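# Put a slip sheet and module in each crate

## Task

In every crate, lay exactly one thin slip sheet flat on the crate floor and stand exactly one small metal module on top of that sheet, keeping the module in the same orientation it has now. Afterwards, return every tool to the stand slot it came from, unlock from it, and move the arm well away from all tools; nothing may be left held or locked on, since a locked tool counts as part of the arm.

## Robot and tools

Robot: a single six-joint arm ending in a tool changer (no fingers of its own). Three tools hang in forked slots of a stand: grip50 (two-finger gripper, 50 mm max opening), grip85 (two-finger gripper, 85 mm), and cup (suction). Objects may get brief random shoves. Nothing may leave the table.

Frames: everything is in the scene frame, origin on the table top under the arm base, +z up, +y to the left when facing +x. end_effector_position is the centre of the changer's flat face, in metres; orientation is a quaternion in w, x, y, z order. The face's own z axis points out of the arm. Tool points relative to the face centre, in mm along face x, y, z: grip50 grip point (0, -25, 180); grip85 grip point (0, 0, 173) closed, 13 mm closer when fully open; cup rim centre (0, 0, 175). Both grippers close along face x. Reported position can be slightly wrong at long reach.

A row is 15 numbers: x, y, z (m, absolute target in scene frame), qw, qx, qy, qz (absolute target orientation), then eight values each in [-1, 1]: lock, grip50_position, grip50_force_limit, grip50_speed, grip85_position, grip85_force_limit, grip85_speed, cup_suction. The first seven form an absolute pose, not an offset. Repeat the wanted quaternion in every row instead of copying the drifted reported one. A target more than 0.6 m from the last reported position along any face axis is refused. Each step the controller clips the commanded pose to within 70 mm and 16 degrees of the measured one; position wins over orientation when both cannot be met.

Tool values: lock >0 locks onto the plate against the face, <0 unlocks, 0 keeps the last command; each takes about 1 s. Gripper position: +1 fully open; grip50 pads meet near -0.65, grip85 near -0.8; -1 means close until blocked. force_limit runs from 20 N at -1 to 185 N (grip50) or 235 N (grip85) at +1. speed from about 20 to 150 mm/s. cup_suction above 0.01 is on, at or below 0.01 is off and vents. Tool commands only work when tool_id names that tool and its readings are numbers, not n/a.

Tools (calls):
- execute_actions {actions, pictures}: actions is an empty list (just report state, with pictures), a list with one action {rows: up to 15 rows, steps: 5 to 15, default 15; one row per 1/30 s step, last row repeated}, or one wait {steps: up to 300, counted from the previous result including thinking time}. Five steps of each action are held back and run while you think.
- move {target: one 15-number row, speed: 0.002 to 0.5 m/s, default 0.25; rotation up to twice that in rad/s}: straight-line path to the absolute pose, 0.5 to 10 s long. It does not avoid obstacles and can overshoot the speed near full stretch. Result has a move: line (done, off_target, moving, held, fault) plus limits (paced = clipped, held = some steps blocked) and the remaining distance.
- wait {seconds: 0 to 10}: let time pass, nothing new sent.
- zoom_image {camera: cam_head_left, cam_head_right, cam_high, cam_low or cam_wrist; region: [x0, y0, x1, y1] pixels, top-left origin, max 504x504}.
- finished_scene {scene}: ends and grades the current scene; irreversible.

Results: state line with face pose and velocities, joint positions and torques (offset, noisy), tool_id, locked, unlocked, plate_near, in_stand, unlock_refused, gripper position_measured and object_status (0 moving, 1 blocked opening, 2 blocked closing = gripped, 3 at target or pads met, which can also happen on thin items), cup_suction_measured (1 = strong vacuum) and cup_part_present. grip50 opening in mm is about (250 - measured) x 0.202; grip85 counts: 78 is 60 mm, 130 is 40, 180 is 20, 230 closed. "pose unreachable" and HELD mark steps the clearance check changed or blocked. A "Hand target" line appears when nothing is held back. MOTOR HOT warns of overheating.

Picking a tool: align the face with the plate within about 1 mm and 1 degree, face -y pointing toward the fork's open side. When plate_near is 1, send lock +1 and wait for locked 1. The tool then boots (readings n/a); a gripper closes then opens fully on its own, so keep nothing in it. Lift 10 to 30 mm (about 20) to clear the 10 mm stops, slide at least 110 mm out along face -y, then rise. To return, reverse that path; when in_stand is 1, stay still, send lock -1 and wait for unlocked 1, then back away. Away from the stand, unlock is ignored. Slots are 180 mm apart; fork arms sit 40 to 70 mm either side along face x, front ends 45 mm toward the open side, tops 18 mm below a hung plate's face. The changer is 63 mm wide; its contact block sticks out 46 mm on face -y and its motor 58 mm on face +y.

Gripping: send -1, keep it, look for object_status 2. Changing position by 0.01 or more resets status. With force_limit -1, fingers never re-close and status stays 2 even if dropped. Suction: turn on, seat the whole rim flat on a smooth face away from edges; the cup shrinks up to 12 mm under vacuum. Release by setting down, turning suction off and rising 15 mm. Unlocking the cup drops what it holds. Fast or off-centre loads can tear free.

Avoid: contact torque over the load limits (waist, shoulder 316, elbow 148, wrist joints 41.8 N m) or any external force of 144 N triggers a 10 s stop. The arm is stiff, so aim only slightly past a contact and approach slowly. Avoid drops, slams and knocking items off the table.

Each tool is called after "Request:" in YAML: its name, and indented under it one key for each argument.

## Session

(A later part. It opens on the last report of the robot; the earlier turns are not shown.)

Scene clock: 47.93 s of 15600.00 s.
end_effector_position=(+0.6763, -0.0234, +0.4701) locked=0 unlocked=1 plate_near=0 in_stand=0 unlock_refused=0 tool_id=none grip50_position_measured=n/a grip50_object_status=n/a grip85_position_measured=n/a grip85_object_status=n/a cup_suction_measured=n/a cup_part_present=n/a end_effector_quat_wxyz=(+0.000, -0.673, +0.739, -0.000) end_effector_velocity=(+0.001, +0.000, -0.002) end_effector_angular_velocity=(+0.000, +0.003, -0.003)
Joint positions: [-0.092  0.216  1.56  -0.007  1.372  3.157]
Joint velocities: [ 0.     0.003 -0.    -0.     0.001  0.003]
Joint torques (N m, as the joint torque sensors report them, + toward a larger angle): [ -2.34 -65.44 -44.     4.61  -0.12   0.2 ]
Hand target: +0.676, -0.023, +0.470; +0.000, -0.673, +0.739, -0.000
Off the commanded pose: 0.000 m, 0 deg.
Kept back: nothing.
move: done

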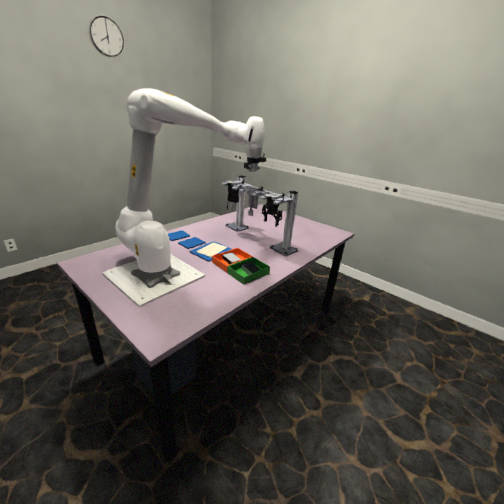

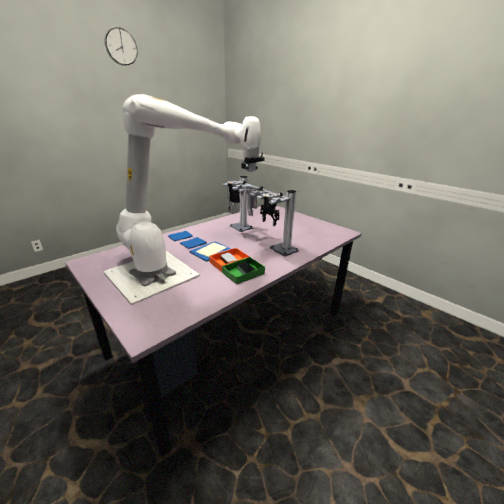

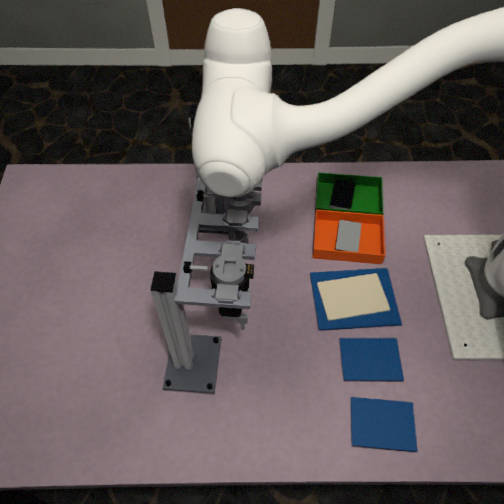

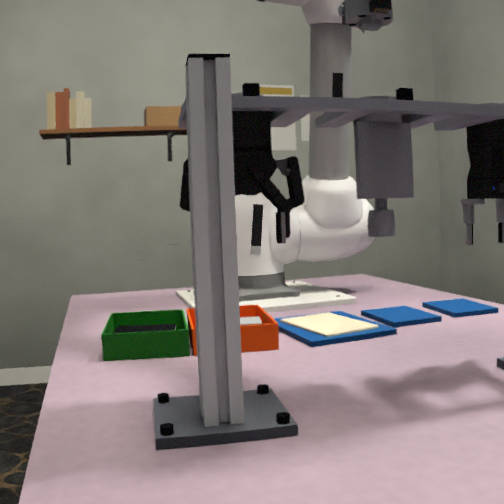

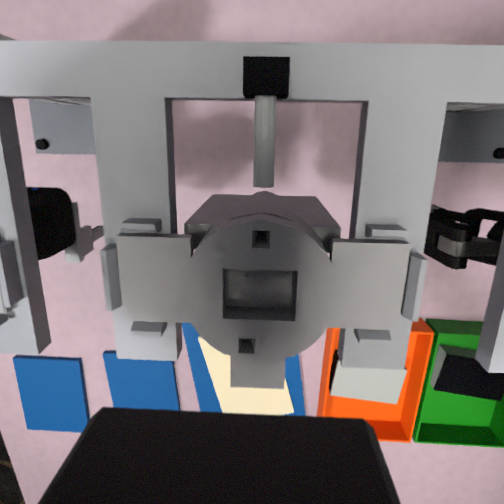

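Request:
move:
  target: [0.6829, -0.0249, 0.47, 0, -0.6733, 0.7394, 0, 0, 0, 0, 0, 0, 0, 0, 0]
  speed: 0.05

Request:
zoom_image:
  camera: "cam_wrist"
  region: [150, 240, 350, 420]

Request:
move:
  target: [0.6829, -0.0249, 0.47, 0, 0.7394, 0.6733, 0, 0, 0, 0, 0, 0, 0, 0, 0]
  speed: 0.5

Request:
zoom_image:
  camera: "cam_wrist"
  region: [150, 240, 350, 420]

Scene clock: 50.07 s of 15600.00 s.
end_effector_position=(+0.6829, -0.0249, +0.4700) locked=0 unlocked=1 plate_near=0 in_stand=0 unlock_refused=0 tool_id=none grip50_position_measured=n/a grip50_object_status=n/a grip85_position_measured=n/a grip85_object_status=n/a cup_suction_measured=n/a cup_part_present=n/a end_effector_quat_wxyz=(-0.000, -0.673, +0.739, +0.000) end_effector_velocity=(+0.000, +0.000, +0.000) end_effector_angular_velocity=(+0.000, -0.000, +0.000)
Joint positions: [-0.093  0.227  1.547 -0.007  1.375  3.156]
Joint velocities: [-0.     0.    -0.001  0.     0.001 -0.   ]
Joint torques (N m, as the joint torque sensors report them, + toward a larger angle): [ -2.75 -65.87 -43.95   4.57   0.03  -0.03]
Hand target: +0.683, -0.025, +0.470; -0.000, -0.673, +0.739, +0.000
Off the commanded pose: 0.000 m, 0 deg.
Kept back: nothing.
move: done

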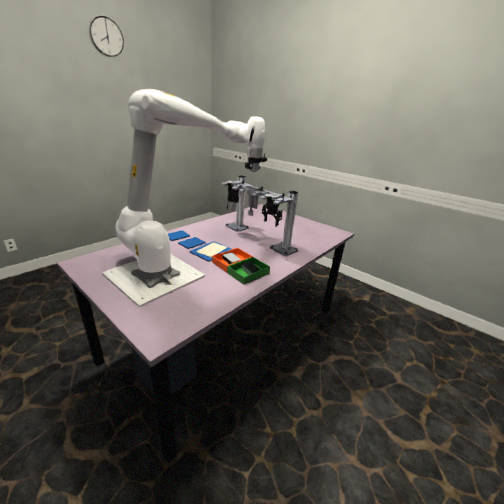

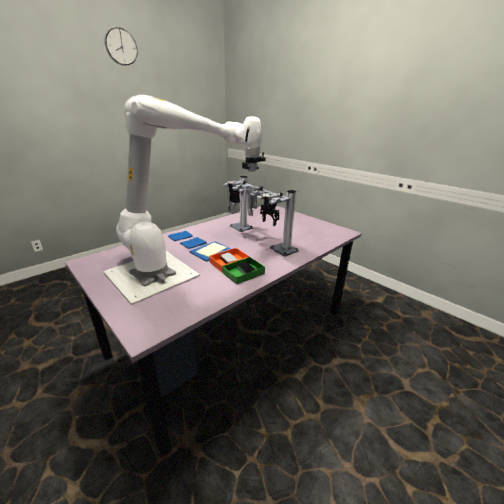

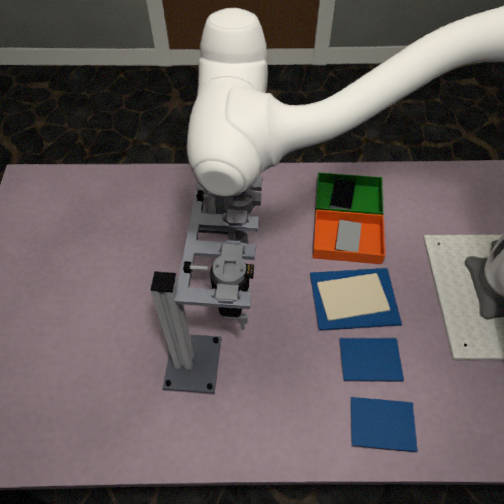

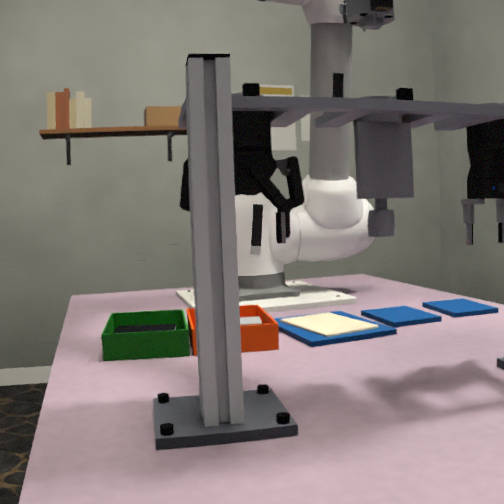

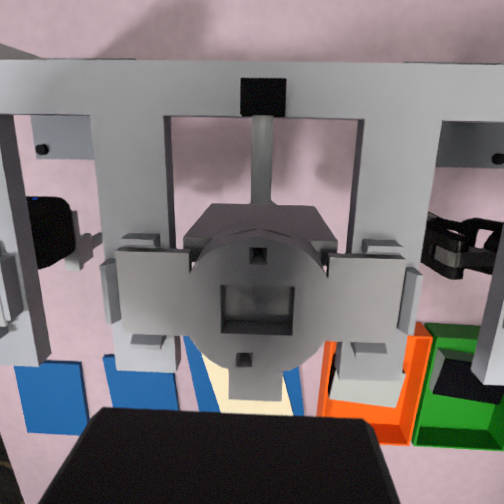

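Region (150, 240, 350, 420) of cam_wrist's 504x504 image, scaled by 2.520, with more detail than that image has; it fills the top 454 rows of this view, and the rest is white.

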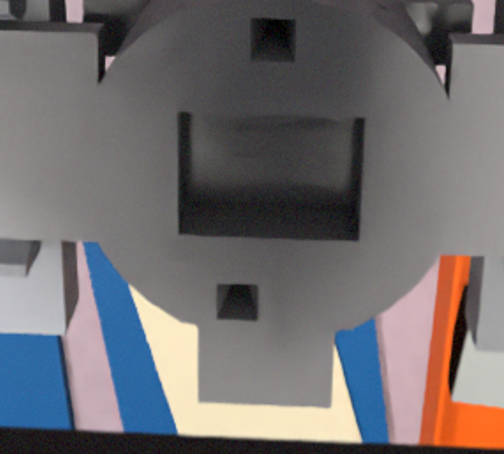

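Scene clock: 53.70 s of 15600.00 s.
end_effector_position=(+0.6829, -0.0253, +0.4700) locked=0 unlocked=1 plate_near=0 in_stand=0 unlock_refused=0 tool_id=none grip50_position_measured=n/a grip50_object_status=n/a grip85_position_measured=n/a grip85_object_status=n/a cup_suction_measured=n/a cup_part_present=n/a end_effector_quat_wxyz=(-0.002, +0.735, +0.678, +0.002) end_effector_velocity=(-0.001, -0.000, +0.001) end_effector_angular_velocity=(+0.000, -0.000, -0.003)
Joint positions: [-0.095  0.227  1.547 -0.001  1.375  6.282]
Joint velocities: [-0.001 -0.001  0.     0.     0.001  0.002]
Joint torques (N m, as the joint torque sensors report them, + toward a larger angle): [ -3.52 -65.18 -44.18   4.42  -0.04  -0.22]
Hand target: +0.683, -0.025, +0.470; -0.002, +0.735, +0.678, +0.002
Off the commanded pose: 0.000 m, 1 deg.
joint sent to its limit — the command would take joint 6 (wrist roll) past its upper limit, so that joint was sent only as far as its limit.
Kept back: nothing.
move: done

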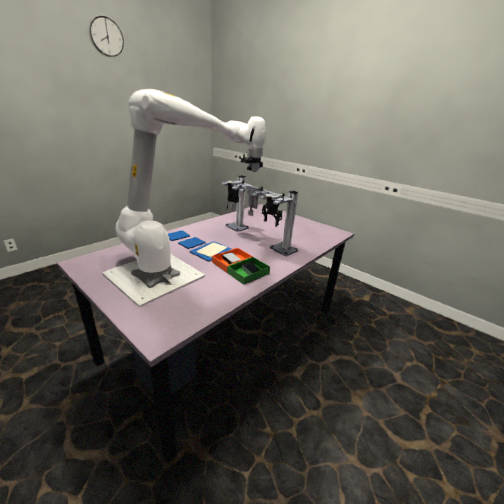

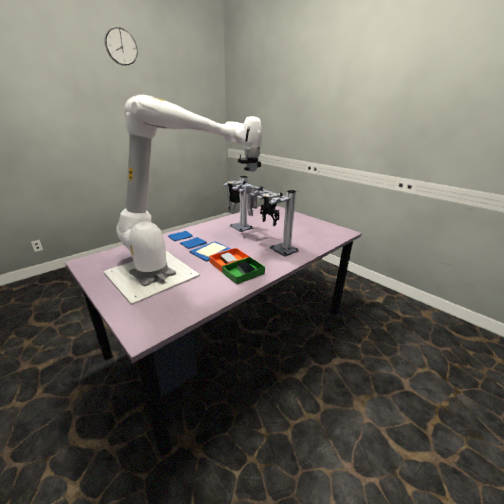

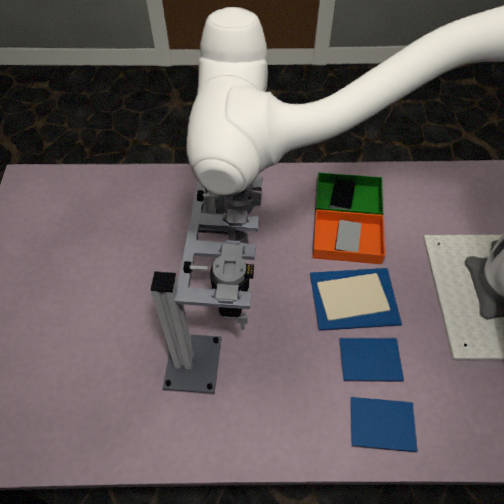

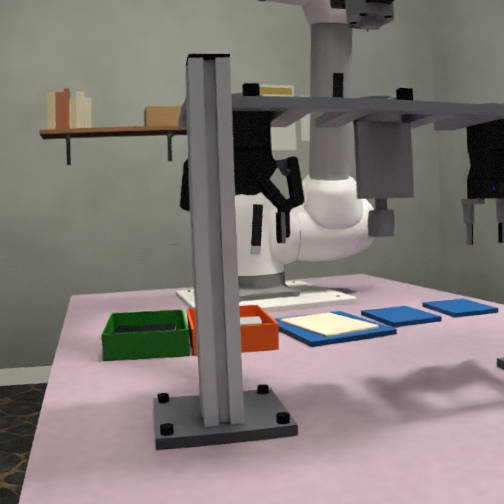

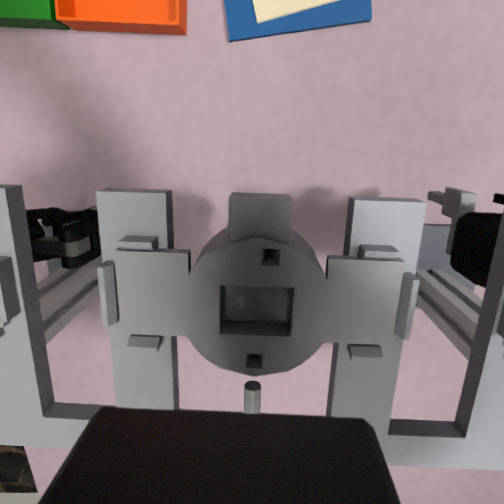

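Region (150, 240, 350, 420) of cam_wrist's 504x504 image, scaled by 2.520, with more detail than that image has; it fills the top 454 rows of this view, and the rest is white.

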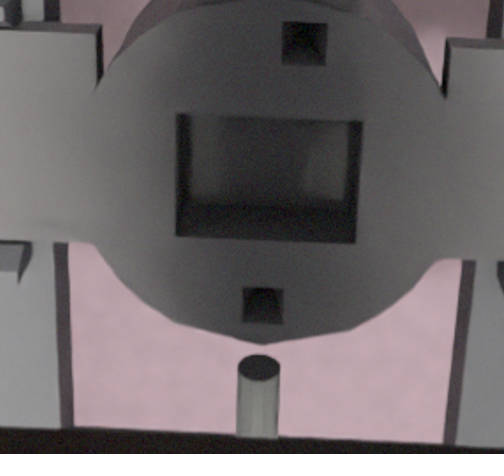

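Request:
move:
  target: [0.6829, -0.0249, 0.47, 0, -0.4587, 0.8886, 0, 0, 0, 0, 0, 0, 0, 0, 0]
  speed: 0.5

Request:
move:
  target: [0.6829, -0.0249, 0.47, 0, -0.9760, -0.2176, 0, 0, 0, 0, 0, 0, 0, 0, 0]
  speed: 0.5

Request:
move:
  target: [0.6829, -0.0249, 0.42, 0, 0.7394, 0.6733, 0, 0, 0, 0, 0, 0, 0, 0, 0]
  speed: 0.5

Scene clock: 57.57 s of 15600.00 s.
end_effector_position=(+0.6829, -0.0249, +0.4700) locked=0 unlocked=1 plate_near=0 in_stand=0 unlock_refused=0 tool_id=none grip50_position_measured=n/a grip50_object_status=n/a grip85_position_measured=n/a grip85_object_status=n/a cup_suction_measured=n/a cup_part_present=n/a end_effector_quat_wxyz=(+0.000, -0.459, +0.889, -0.000) end_effector_velocity=(+0.000, -0.000, -0.000) end_effector_angular_velocity=(+0.000, -0.000, +0.003)
Joint positions: [-0.093  0.227  1.546 -0.007  1.375  3.681]
Joint velocities: [-0.     0.001  0.     0.    -0.001 -0.003]
Joint torques (N m, as the joint torque sensors report them, + toward a larger angle): [ -2.57 -67.03 -44.15   4.41  -0.12  -0.08]
Hand target: +0.683, -0.025, +0.470; +0.000, -0.459, +0.889, +0.000
Off the commanded pose: 0.000 m, 0 deg.
Kept back: nothing.
move: done

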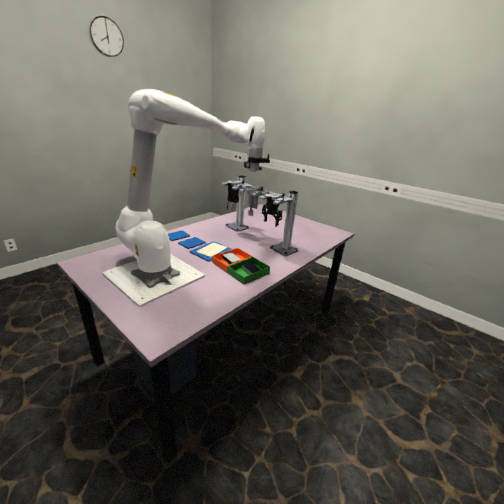

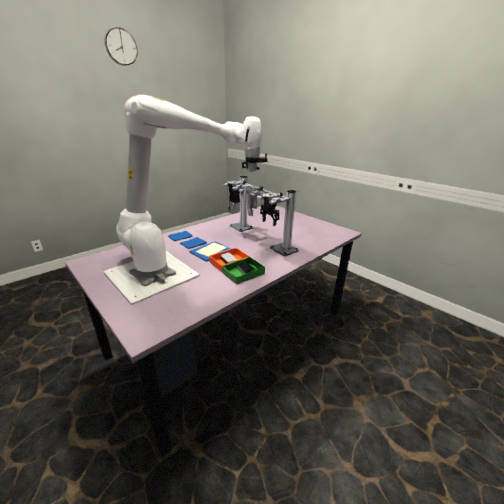

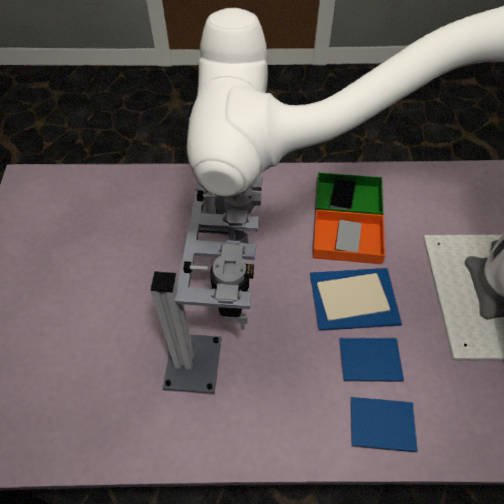

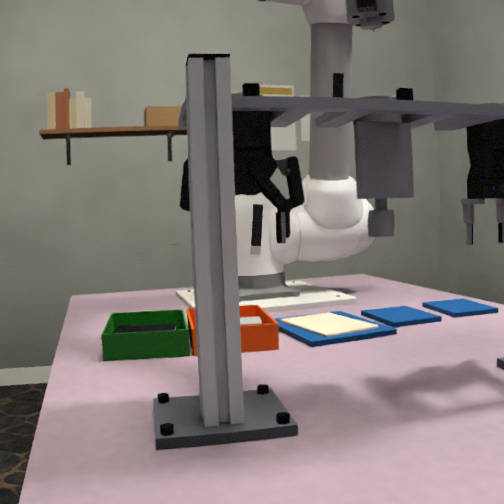

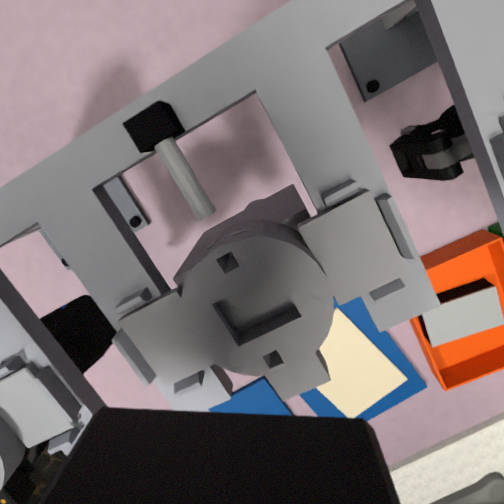

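Scene clock: 60.70 s of 15600.00 s.
end_effector_position=(+0.6829, -0.0249, +0.4700) locked=0 unlocked=1 plate_near=0 in_stand=0 unlock_refused=0 tool_id=none grip50_position_measured=n/a grip50_object_status=n/a grip85_position_measured=n/a grip85_object_status=n/a cup_suction_measured=n/a cup_part_present=n/a end_effector_quat_wxyz=(+0.000, +0.976, +0.218, -0.000) end_effector_velocity=(-0.001, +0.000, +0.001) end_effector_angular_velocity=(+0.000, -0.001, +0.003)
Joint positions: [-0.093  0.227  1.547 -0.007  1.375  1.053]
Joint velocities: [-0.    -0.002  0.     0.001  0.    -0.003]
Joint torques (N m, as the joint torque sensors report them, + toward a larger angle): [ -2.83 -66.61 -44.21   4.55  -0.14  -0.24]
Hand target: +0.683, -0.025, +0.470; +0.000, +0.976, +0.218, -0.000
Off the commanded pose: 0.000 m, 0 deg.
Kept back: nothing.
move: done

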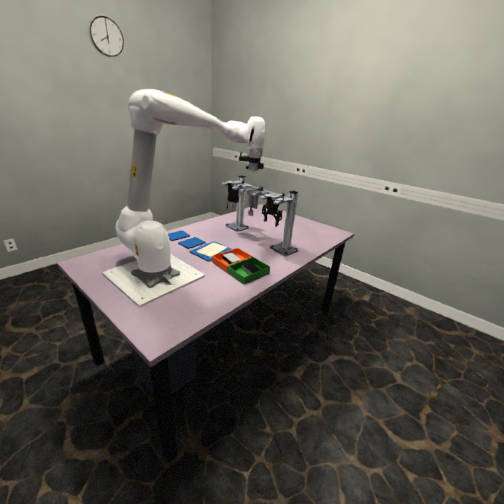

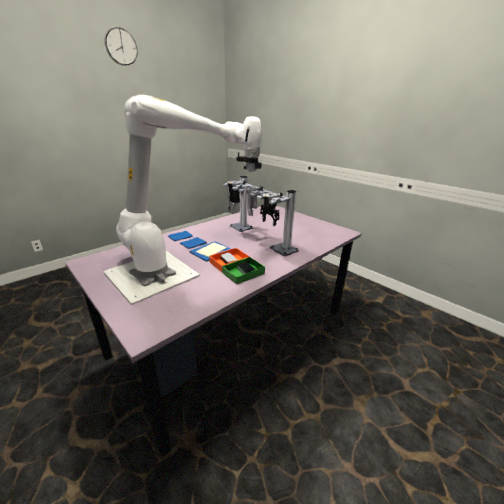

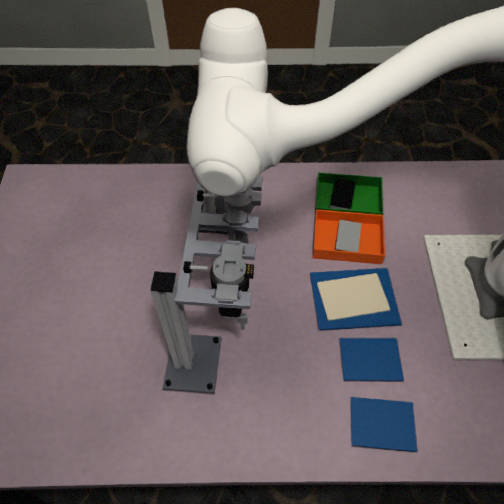

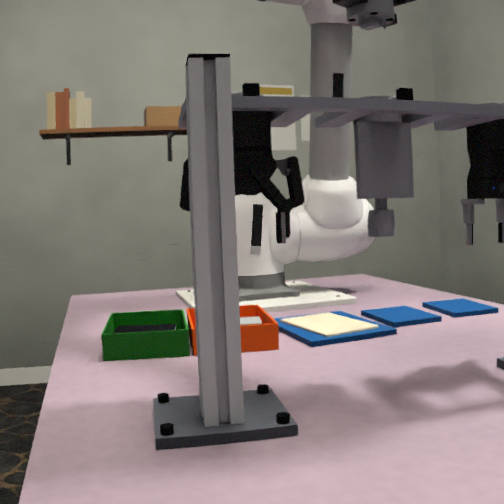

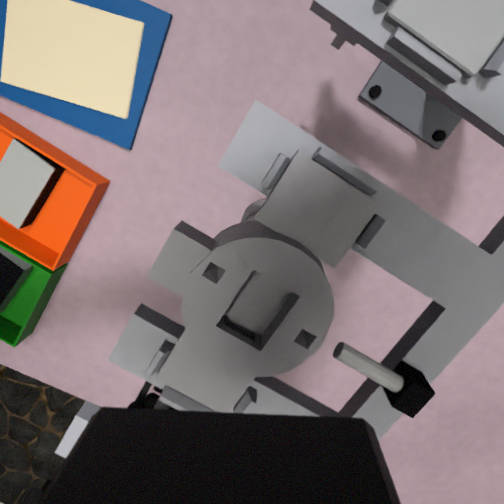

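Scene clock: 62.27 s of 15600.00 s.
end_effector_position=(+0.6828, -0.0249, +0.4200) locked=0 unlocked=1 plate_near=0 in_stand=0 unlock_refused=0 tool_id=none grip50_position_measured=n/a grip50_object_status=n/a grip85_position_measured=n/a grip85_object_status=n/a cup_suction_measured=n/a cup_part_present=n/a end_effector_quat_wxyz=(+0.000, +0.739, +0.673, +0.000) end_effector_velocity=(+0.000, -0.000, -0.000) end_effector_angular_velocity=(+0.001, +0.001, +0.002)
Joint positions: [-0.094  0.246  1.615 -0.007  1.288  0.015]
Joint velocities: [-0.     0.001 -0.     0.     0.    -0.002]
Joint torques (N m, as the joint torque sensors report them, + toward a larger angle): [ -3.27 -67.09 -43.41   4.33   0.02  -0.38]
Hand target: +0.683, -0.025, +0.420; -0.000, +0.739, +0.673, +0.000
Off the commanded pose: 0.000 m, 0 deg.
Kept back: nothing.
move: done

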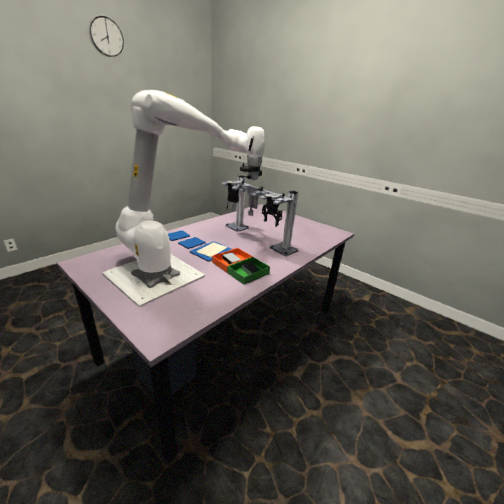

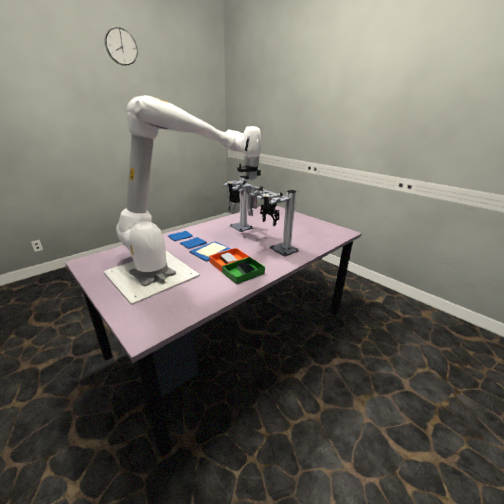

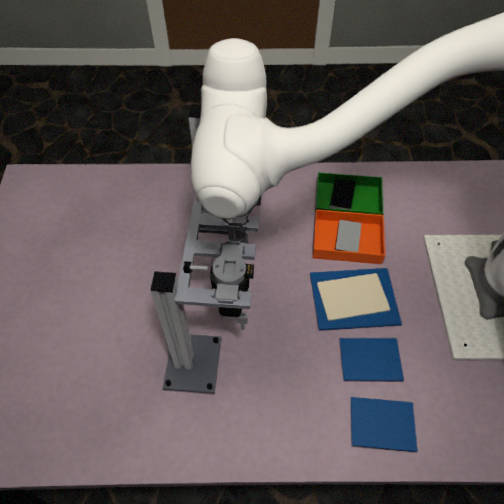

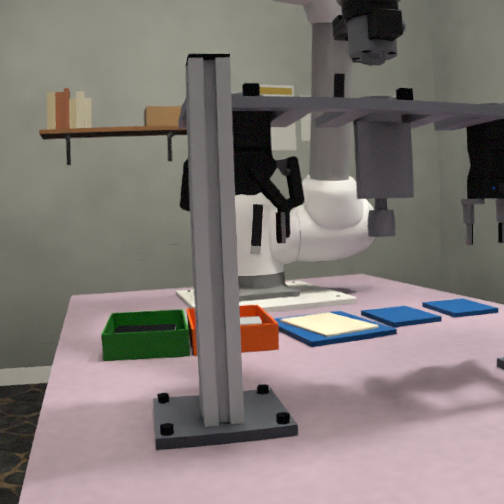

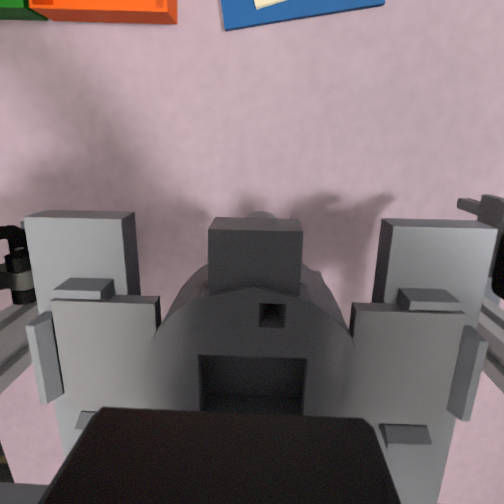

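Request:
move:
  target: [0.6829, -0.0249, 0.3725, 0, 0.7394, 0.6733, 0, 0, 0, 0, 0, 0, 0, 0, 0]
  speed: 0.03

Scene clock: 64.33 s of 15600.00 s.
end_effector_position=(+0.6829, -0.0249, +0.3725) locked=0 unlocked=1 plate_near=0 in_stand=0 unlock_refused=0 tool_id=none grip50_position_measured=n/a grip50_object_status=n/a grip85_position_measured=n/a grip85_object_status=n/a cup_suction_measured=n/a cup_part_present=n/a end_effector_quat_wxyz=(-0.000, +0.739, +0.673, +0.000) end_effector_velocity=(+0.000, -0.000, -0.001) end_effector_angular_velocity=(+0.000, +0.000, +0.000)
Joint positions: [-0.094  0.27   1.673 -0.007  1.205  0.015]
Joint velocities: [-0.     0.001  0.001  0.    -0.001 -0.   ]
Joint torques (N m, as the joint torque sensors report them, + toward a larger angle): [ -3.19 -69.   -42.18   4.41  -0.18  -0.01]
Hand target: +0.683, -0.025, +0.372; -0.000, +0.739, +0.673, +0.000
Off the commanded pose: 0.000 m, 0 deg.
Kept back: nothing.
move: done

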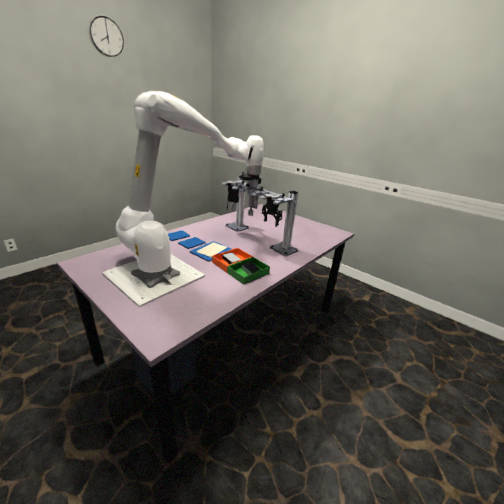

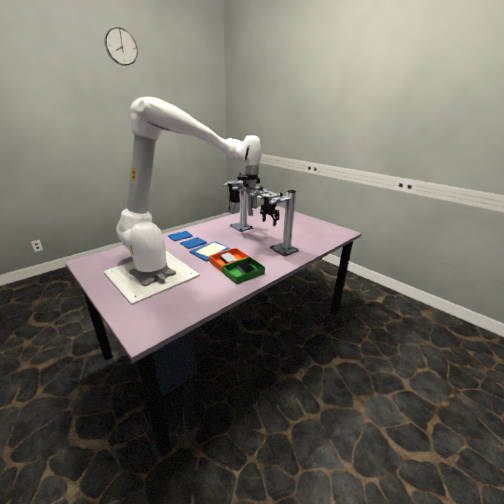

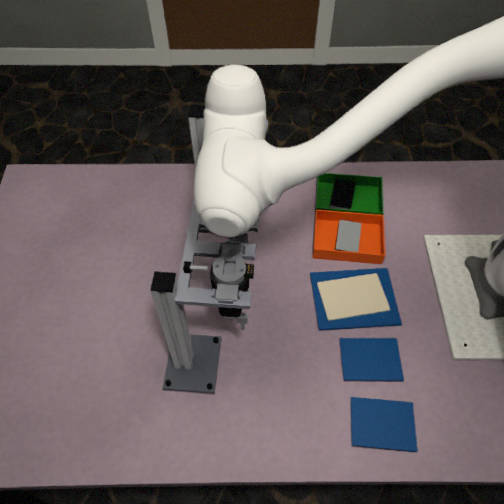

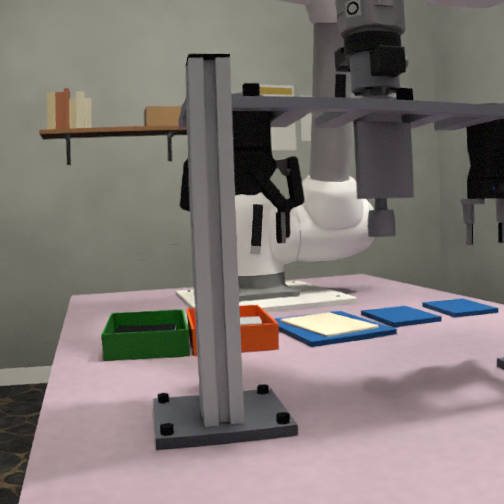

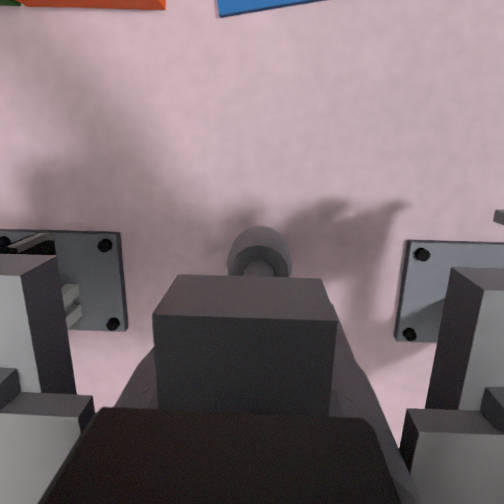

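Request:
execute_actions:
  actions:
    - {"rows": [[0.6829,-0.0249,0.3722,0,0.7394,0.6733,0,0,0,0,0,0,0,0,0],[0.6829,-0.0249,0.3719,0,0.7394,0.6733,0,0,0,0,0,0,0,0,0],[0.6829,-0.0249,0.3716,0,0.7394,0.6733,0,0,0,0,0,0,0,0,0],[0.6829,-0.0249,0.3713,0,0.7394,0.6733,0,0,0,0,0,0,0,0,0],[0.6829,-0.0249,0.371,0,0.7394,0.6733,0,0,0,0,0,0,0,0,0],[0.6829,-0.0249,0.3707,0,0.7394,0.6733,0,0,0,0,0,0,0,0,0]], "steps": 15}

Scene clock: 64.90 s of 15600.00 s.
end_effector_position=(+0.6829, -0.0249, +0.3708) locked=0 unlocked=1 plate_near=0 in_stand=0 unlock_refused=0 tool_id=none grip50_position_measured=n/a grip50_object_status=n/a grip85_position_measured=n/a grip85_object_status=n/a cup_suction_measured=n/a cup_part_present=n/a end_effector_quat_wxyz=(-0.000, +0.739, +0.673, -0.000) end_effector_velocity=(+0.000, +0.000, -0.002) end_effector_angular_velocity=(+0.000, +0.001, +0.000)
Joint positions: [-0.094  0.271  1.675 -0.007  1.202  0.015]
Joint velocities: [ 0.     0.001  0.001  0.    -0.002 -0.   ]
Joint torques (N m, as the joint torque sensors report them, + toward a larger angle): [ -3.53 -69.16 -42.53   4.3    0.18  -0.09]
Steps of this call (steps 1 to 7: nothing new was sent; steps 8 to 17: the first 10 steps of this action). Readings (end_effector_position | what the end effector reports):
8: (+0.6829, -0.0249, +0.3725) | locked=0 unlocked=1 plate_near=0 in_stand=0 unlock_refused=0 tool_id=none grip50_position_measured=n/a grip50_object_status=n/a grip85_position_measured=n/a grip85_object_status=n/a cup_suction_measured=n/a cup_part_present=n/a
9: (+0.6829, -0.0249, +0.3724) | locked=0 unlocked=1 plate_near=0 in_stand=0 unlock_refused=0 tool_id=none grip50_position_measured=n/a grip50_object_status=n/a grip85_position_measured=n/a grip85_object_status=n/a cup_suction_measured=n/a cup_part_present=n/a
11: (+0.6829, -0.0249, +0.3719) | locked=0 unlocked=1 plate_near=0 in_stand=0 unlock_refused=0 tool_id=none grip50_position_measured=n/a grip50_object_status=n/a grip85_position_measured=n/a grip85_object_status=n/a cup_suction_measured=n/a cup_part_present=n/a
15: (+0.6829, -0.0249, +0.3709) | locked=0 unlocked=1 plate_near=0 in_stand=0 unlock_refused=0 tool_id=none grip50_position_measured=n/a grip50_object_status=n/a grip85_position_measured=n/a grip85_object_status=n/a cup_suction_measured=n/a cup_part_present=n/a
17: the state above

Request:
execute_actions:
  actions:
    - {"rows": [[0.6829,-0.0249,0.3704,0,0.7394,0.6733,0,0,0,0,0,0,0,0,0],[0.6829,-0.0249,0.3701,0,0.7394,0.6733,0,0,0,0,0,0,0,0,0],[0.6829,-0.0249,0.3698,0,0.7394,0.6733,0,0,0,0,0,0,0,0,0],[0.6829,-0.0249,0.3695,0,0.7394,0.6733,0,0,0,0,0,0,0,0,0],[0.6829,-0.0249,0.3692,0,0.7394,0.6733,0,0,0,0,0,0,0,0,0]], "steps": 15}

Scene clock: 67.70 s of 15600.00 s.
end_effector_position=(+0.6829, -0.0249, +0.3692) locked=0 unlocked=1 plate_near=0 in_stand=0 unlock_refused=0 tool_id=none grip50_position_measured=n/a grip50_object_status=n/a grip85_position_measured=n/a grip85_object_status=n/a cup_suction_measured=n/a cup_part_present=n/a end_effector_quat_wxyz=(-0.000, +0.739, +0.673, -0.000) end_effector_velocity=(-0.000, -0.000, +0.000) end_effector_angular_velocity=(-0.000, -0.001, -0.000)
Joint positions: [-0.094  0.272  1.676 -0.007  1.2    0.015]
Joint velocities: [-0.    -0.001  0.001 -0.    -0.001  0.   ]
Joint torques (N m, as the joint torque sensors report them, + toward a larger angle): [ -3.24 -69.31 -42.04   4.33   0.08   0.02]
Off your previous action's commanded pose: 0.000 m, 0 deg at its last step (step 5 of this call).
Steps of this call (steps 1 to 5: the last 5 steps of your previous action; steps 6 to 74: nothing new was sent; steps 75 to 84: the first 10 steps of this action). Readings (end_effector_position | what the end effector reports):
75: (+0.6829, -0.0249, +0.3707) | locked=0 unlocked=1 plate_near=0 in_stand=0 unlock_refused=0 tool_id=none grip50_position_measured=n/a grip50_object_status=n/a grip85_position_measured=n/a grip85_object_status=n/a cup_suction_measured=n/a cup_part_present=n/a
76: (+0.6829, -0.0249, +0.3706) | locked=0 unlocked=1 plate_near=0 in_stand=0 unlock_refused=0 tool_id=none grip50_position_measured=n/a grip50_object_status=n/a grip85_position_measured=n/a grip85_object_status=n/a cup_suction_measured=n/a cup_part_present=n/a
78: (+0.6829, -0.0249, +0.3701) | locked=0 unlocked=1 plate_near=0 in_stand=0 unlock_refused=0 tool_id=none grip50_position_measured=n/a grip50_object_status=n/a grip85_position_measured=n/a grip85_object_status=n/a cup_suction_measured=n/a cup_part_present=n/a
82: (+0.6829, -0.0249, +0.3693) | locked=0 unlocked=1 plate_near=0 in_stand=0 unlock_refused=0 tool_id=none grip50_position_measured=n/a grip50_object_status=n/a grip85_position_measured=n/a grip85_object_status=n/a cup_suction_measured=n/a cup_part_present=n/a
84: the state above

Request:
execute_actions:
  actions:
    - {"rows": [[0.6829,-0.0249,0.3689,0,0.7394,0.6733,0,0,0,0,0,0,0,0,0],[0.6829,-0.0249,0.3686,0,0.7394,0.6733,0,0,0,0,0,0,0,0,0],[0.6829,-0.0249,0.3683,0,0.7394,0.6733,0,0,0,0,0,0,0,0,0],[0.6829,-0.0249,0.368,0,0.7394,0.6733,0,0,0,0,0,0,0,0,0]], "steps": 15}

Scene clock: 68.20 s of 15600.00 s.
end_effector_position=(+0.6829, -0.0249, +0.3680) locked=0 unlocked=1 plate_near=0 in_stand=0 unlock_refused=0 tool_id=none grip50_position_measured=n/a grip50_object_status=n/a grip85_position_measured=n/a grip85_object_status=n/a cup_suction_measured=n/a cup_part_present=n/a end_effector_quat_wxyz=(-0.000, +0.739, +0.673, +0.000) end_effector_velocity=(+0.000, -0.000, -0.000) end_effector_angular_velocity=(-0.000, -0.002, -0.000)
Joint positions: [-0.094  0.273  1.678 -0.007  1.197  0.015]
Joint velocities: [-0.    -0.     0.     0.    -0.002  0.   ]
Joint torques (N m, as the joint torque sensors report them, + toward a larger angle): [ -3.27 -68.72 -42.39   4.3    0.11  -0.05]
Off your previous action's commanded pose: 0.000 m, 0 deg at its last step (step 5 of this call).
Steps of this call (steps 1 to 5: the last 5 steps of your previous action; steps 6 to 15: the first 10 steps of this action). Readings (end_effector_position | what the end effector reports):
6: (+0.6829, -0.0249, +0.3692) | locked=0 unlocked=1 plate_near=0 in_stand=0 unlock_refused=0 tool_id=none grip50_position_measured=n/a grip50_object_status=n/a grip85_position_measured=n/a grip85_object_status=n/a cup_suction_measured=n/a cup_part_present=n/a
7: (+0.6829, -0.0249, +0.3691) | locked=0 unlocked=1 plate_near=0 in_stand=0 unlock_refused=0 tool_id=none grip50_position_measured=n/a grip50_object_status=n/a grip85_position_measured=n/a grip85_object_status=n/a cup_suction_measured=n/a cup_part_present=n/a
9: (+0.6829, -0.0249, +0.3686) | locked=0 unlocked=1 plate_near=0 in_stand=0 unlock_refused=0 tool_id=none grip50_position_measured=n/a grip50_object_status=n/a grip85_position_measured=n/a grip85_object_status=n/a cup_suction_measured=n/a cup_part_present=n/a
13: (+0.6829, -0.0249, +0.3681) | locked=0 unlocked=1 plate_near=0 in_stand=0 unlock_refused=0 tool_id=none grip50_position_measured=n/a grip50_object_status=n/a grip85_position_measured=n/a grip85_object_status=n/a cup_suction_measured=n/a cup_part_present=n/a
15: the state above

Request:
execute_actions:
  actions:
    - {"rows": [[0.6829,-0.0249,0.3677,0,0.7394,0.6733,0,0,0,0,0,0,0,0,0],[0.6829,-0.0249,0.3674,0,0.7394,0.6733,0,0,0,0,0,0,0,0,0],[0.6829,-0.0249,0.3671,0,0.7394,0.6733,0,0,0,0,0,0,0,0,0],[0.6829,-0.0249,0.3669,0,0.7394,0.6733,0,0,0,0,0,0,0,0,0]], "steps": 15}

Scene clock: 68.73 s of 15600.00 s.
end_effector_position=(+0.6829, -0.0249, +0.3669) locked=0 unlocked=1 plate_near=0 in_stand=0 unlock_refused=0 tool_id=none grip50_position_measured=n/a grip50_object_status=n/a grip85_position_measured=n/a grip85_object_status=n/a cup_suction_measured=n/a cup_part_present=n/a end_effector_quat_wxyz=(-0.000, +0.739, +0.673, +0.000) end_effector_velocity=(-0.000, -0.000, -0.000) end_effector_angular_velocity=(+0.000, +0.001, -0.000)
Joint positions: [-0.094  0.274  1.679 -0.007  1.196  0.015]
Joint velocities: [-0.  0.  0.  0.  0.  0.]
Joint torques (N m, as the joint torque sensors report them, + toward a larger angle): [ -3.56 -69.4  -42.29   4.36   0.06  -0.02]
Off your previous action's commanded pose: 0.000 m, 0 deg at its last step (step 5 of this call).
Steps of this call (steps 1 to 5: the last 5 steps of your previous action; step 6: nothing new was sent; steps 7 to 16: the first 10 steps of this action). Readings (end_effector_position | what the end effector reports):
7: (+0.6829, -0.0249, +0.3680) | locked=0 unlocked=1 plate_near=0 in_stand=0 unlock_refused=0 tool_id=none grip50_position_measured=n/a grip50_object_status=n/a grip85_position_measured=n/a grip85_object_status=n/a cup_suction_measured=n/a cup_part_present=n/a
8: (+0.6829, -0.0249, +0.3679) | locked=0 unlocked=1 plate_near=0 in_stand=0 unlock_refused=0 tool_id=none grip50_position_measured=n/a grip50_object_status=n/a grip85_position_measured=n/a grip85_object_status=n/a cup_suction_measured=n/a cup_part_present=n/a
10: (+0.6829, -0.0249, +0.3674) | locked=0 unlocked=1 plate_near=0 in_stand=0 unlock_refused=0 tool_id=none grip50_position_measured=n/a grip50_object_status=n/a grip85_position_measured=n/a grip85_object_status=n/a cup_suction_measured=n/a cup_part_present=n/a
14: (+0.6829, -0.0249, +0.3669) | locked=0 unlocked=1 plate_near=0 in_stand=0 unlock_refused=0 tool_id=none grip50_position_measured=n/a grip50_object_status=n/a grip85_position_measured=n/a grip85_object_status=n/a cup_suction_measured=n/a cup_part_present=n/a
16: the state above

Request:
execute_actions:
  actions:
    - {"rows": [[0.6829,-0.0249,0.3666,0,0.7394,0.6733,0,0,0,0,0,0,0,0,0],[0.6829,-0.0249,0.3663,0,0.7394,0.6733,0,0,0,0,0,0,0,0,0],[0.6829,-0.0249,0.366,0,0.7394,0.6733,0,0,0,0,0,0,0,0,0],[0.6829,-0.0249,0.3658,0,0.7394,0.6733,0,0,0,0,0,0,0,0,0]], "steps": 15}

Scene clock: 69.23 s of 15600.00 s.
end_effector_position=(+0.6829, -0.0249, +0.3658) locked=0 unlocked=1 plate_near=0 in_stand=0 unlock_refused=0 tool_id=none grip50_position_measured=n/a grip50_object_status=n/a grip85_position_measured=n/a grip85_object_status=n/a cup_suction_measured=n/a cup_part_present=n/a end_effector_quat_wxyz=(+0.000, +0.739, +0.673, -0.000) end_effector_velocity=(-0.000, -0.000, +0.000) end_effector_angular_velocity=(+0.000, -0.000, +0.000)
Joint positions: [-0.094  0.274  1.68  -0.007  1.194  0.015]
Joint velocities: [-0.    -0.     0.     0.     0.    -0.001]
Joint torques (N m, as the joint torque sensors report them, + toward a larger angle): [ -3.2  -68.45 -41.96   4.35  -0.06  -0.12]
Off your previous action's commanded pose: 0.000 m, 0 deg at its last step (step 5 of this call).
Steps of this call (steps 1 to 5: the last 5 steps of your previous action; steps 6 to 15: the first 10 steps of this action). Readings (end_effector_position | what the end effector reports):
6: (+0.6829, -0.0249, +0.3669) | locked=0 unlocked=1 plate_near=0 in_stand=0 unlock_refused=0 tool_id=none grip50_position_measured=n/a grip50_object_status=n/a grip85_position_measured=n/a grip85_object_status=n/a cup_suction_measured=n/a cup_part_present=n/a
7: (+0.6829, -0.0249, +0.3668) | locked=0 unlocked=1 plate_near=0 in_stand=0 unlock_refused=0 tool_id=none grip50_position_measured=n/a grip50_object_status=n/a grip85_position_measured=n/a grip85_object_status=n/a cup_suction_measured=n/a cup_part_present=n/a
9: (+0.6829, -0.0249, +0.3663) | locked=0 unlocked=1 plate_near=0 in_stand=0 unlock_refused=0 tool_id=none grip50_position_measured=n/a grip50_object_status=n/a grip85_position_measured=n/a grip85_object_status=n/a cup_suction_measured=n/a cup_part_present=n/a
13: (+0.6829, -0.0249, +0.3658) | locked=0 unlocked=1 plate_near=0 in_stand=0 unlock_refused=0 tool_id=none grip50_position_measured=n/a grip50_object_status=n/a grip85_position_measured=n/a grip85_object_status=n/a cup_suction_measured=n/a cup_part_present=n/a
15: the state above

Request:
execute_actions:
  actions:
    - {"rows": [[0.6829,-0.0249,0.3655,0,0.7394,0.6733,0,0,0,0,0,0,0,0,0],[0.6829,-0.0249,0.3652,0,0.7394,0.6733,0,0,0,0,0,0,0,0,0],[0.6829,-0.0249,0.3649,0,0.7394,0.6733,0,0,0,0,0,0,0,0,0],[0.6829,-0.0249,0.3647,0,0.7394,0.6733,0,0,0,0,0,0,0,0,0]], "steps": 15}

Scene clock: 69.77 s of 15600.00 s.
end_effector_position=(+0.6829, -0.0249, +0.3647) locked=0 unlocked=1 plate_near=0 in_stand=0 unlock_refused=0 tool_id=none grip50_position_measured=n/a grip50_object_status=n/a grip85_position_measured=n/a grip85_object_status=n/a cup_suction_measured=n/a cup_part_present=n/a end_effector_quat_wxyz=(-0.000, +0.739, +0.673, +0.000) end_effector_velocity=(+0.000, -0.000, -0.000) end_effector_angular_velocity=(-0.000, -0.001, -0.000)
Joint positions: [-0.094  0.275  1.682 -0.007  1.192  0.015]
Joint velocities: [ 0.     0.     0.     0.    -0.002  0.   ]
Joint torques (N m, as the joint torque sensors report them, + toward a larger angle): [ -1.93 -68.53 -41.89   4.28   0.02   0.  ]
Off your previous action's commanded pose: 0.000 m, 0 deg at its last step (step 5 of this call).
Steps of this call (steps 1 to 5: the last 5 steps of your previous action; step 6: nothing new was sent; steps 7 to 16: the first 10 steps of this action). Readings (end_effector_position | what the end effector reports):
7: (+0.6829, -0.0249, +0.3658) | locked=0 unlocked=1 plate_near=0 in_stand=0 unlock_refused=0 tool_id=none grip50_position_measured=n/a grip50_object_status=n/a grip85_position_measured=n/a grip85_object_status=n/a cup_suction_measured=n/a cup_part_present=n/a
8: (+0.6829, -0.0249, +0.3657) | locked=0 unlocked=1 plate_near=0 in_stand=0 unlock_refused=0 tool_id=none grip50_position_measured=n/a grip50_object_status=n/a grip85_position_measured=n/a grip85_object_status=n/a cup_suction_measured=n/a cup_part_present=n/a
10: (+0.6829, -0.0249, +0.3652) | locked=0 unlocked=1 plate_near=0 in_stand=0 unlock_refused=0 tool_id=none grip50_position_measured=n/a grip50_object_status=n/a grip85_position_measured=n/a grip85_object_status=n/a cup_suction_measured=n/a cup_part_present=n/a
14: (+0.6829, -0.0249, +0.3647) | locked=0 unlocked=1 plate_near=0 in_stand=0 unlock_refused=0 tool_id=none grip50_position_measured=n/a grip50_object_status=n/a grip85_position_measured=n/a grip85_object_status=n/a cup_suction_measured=n/a cup_part_present=n/a
16: the state above


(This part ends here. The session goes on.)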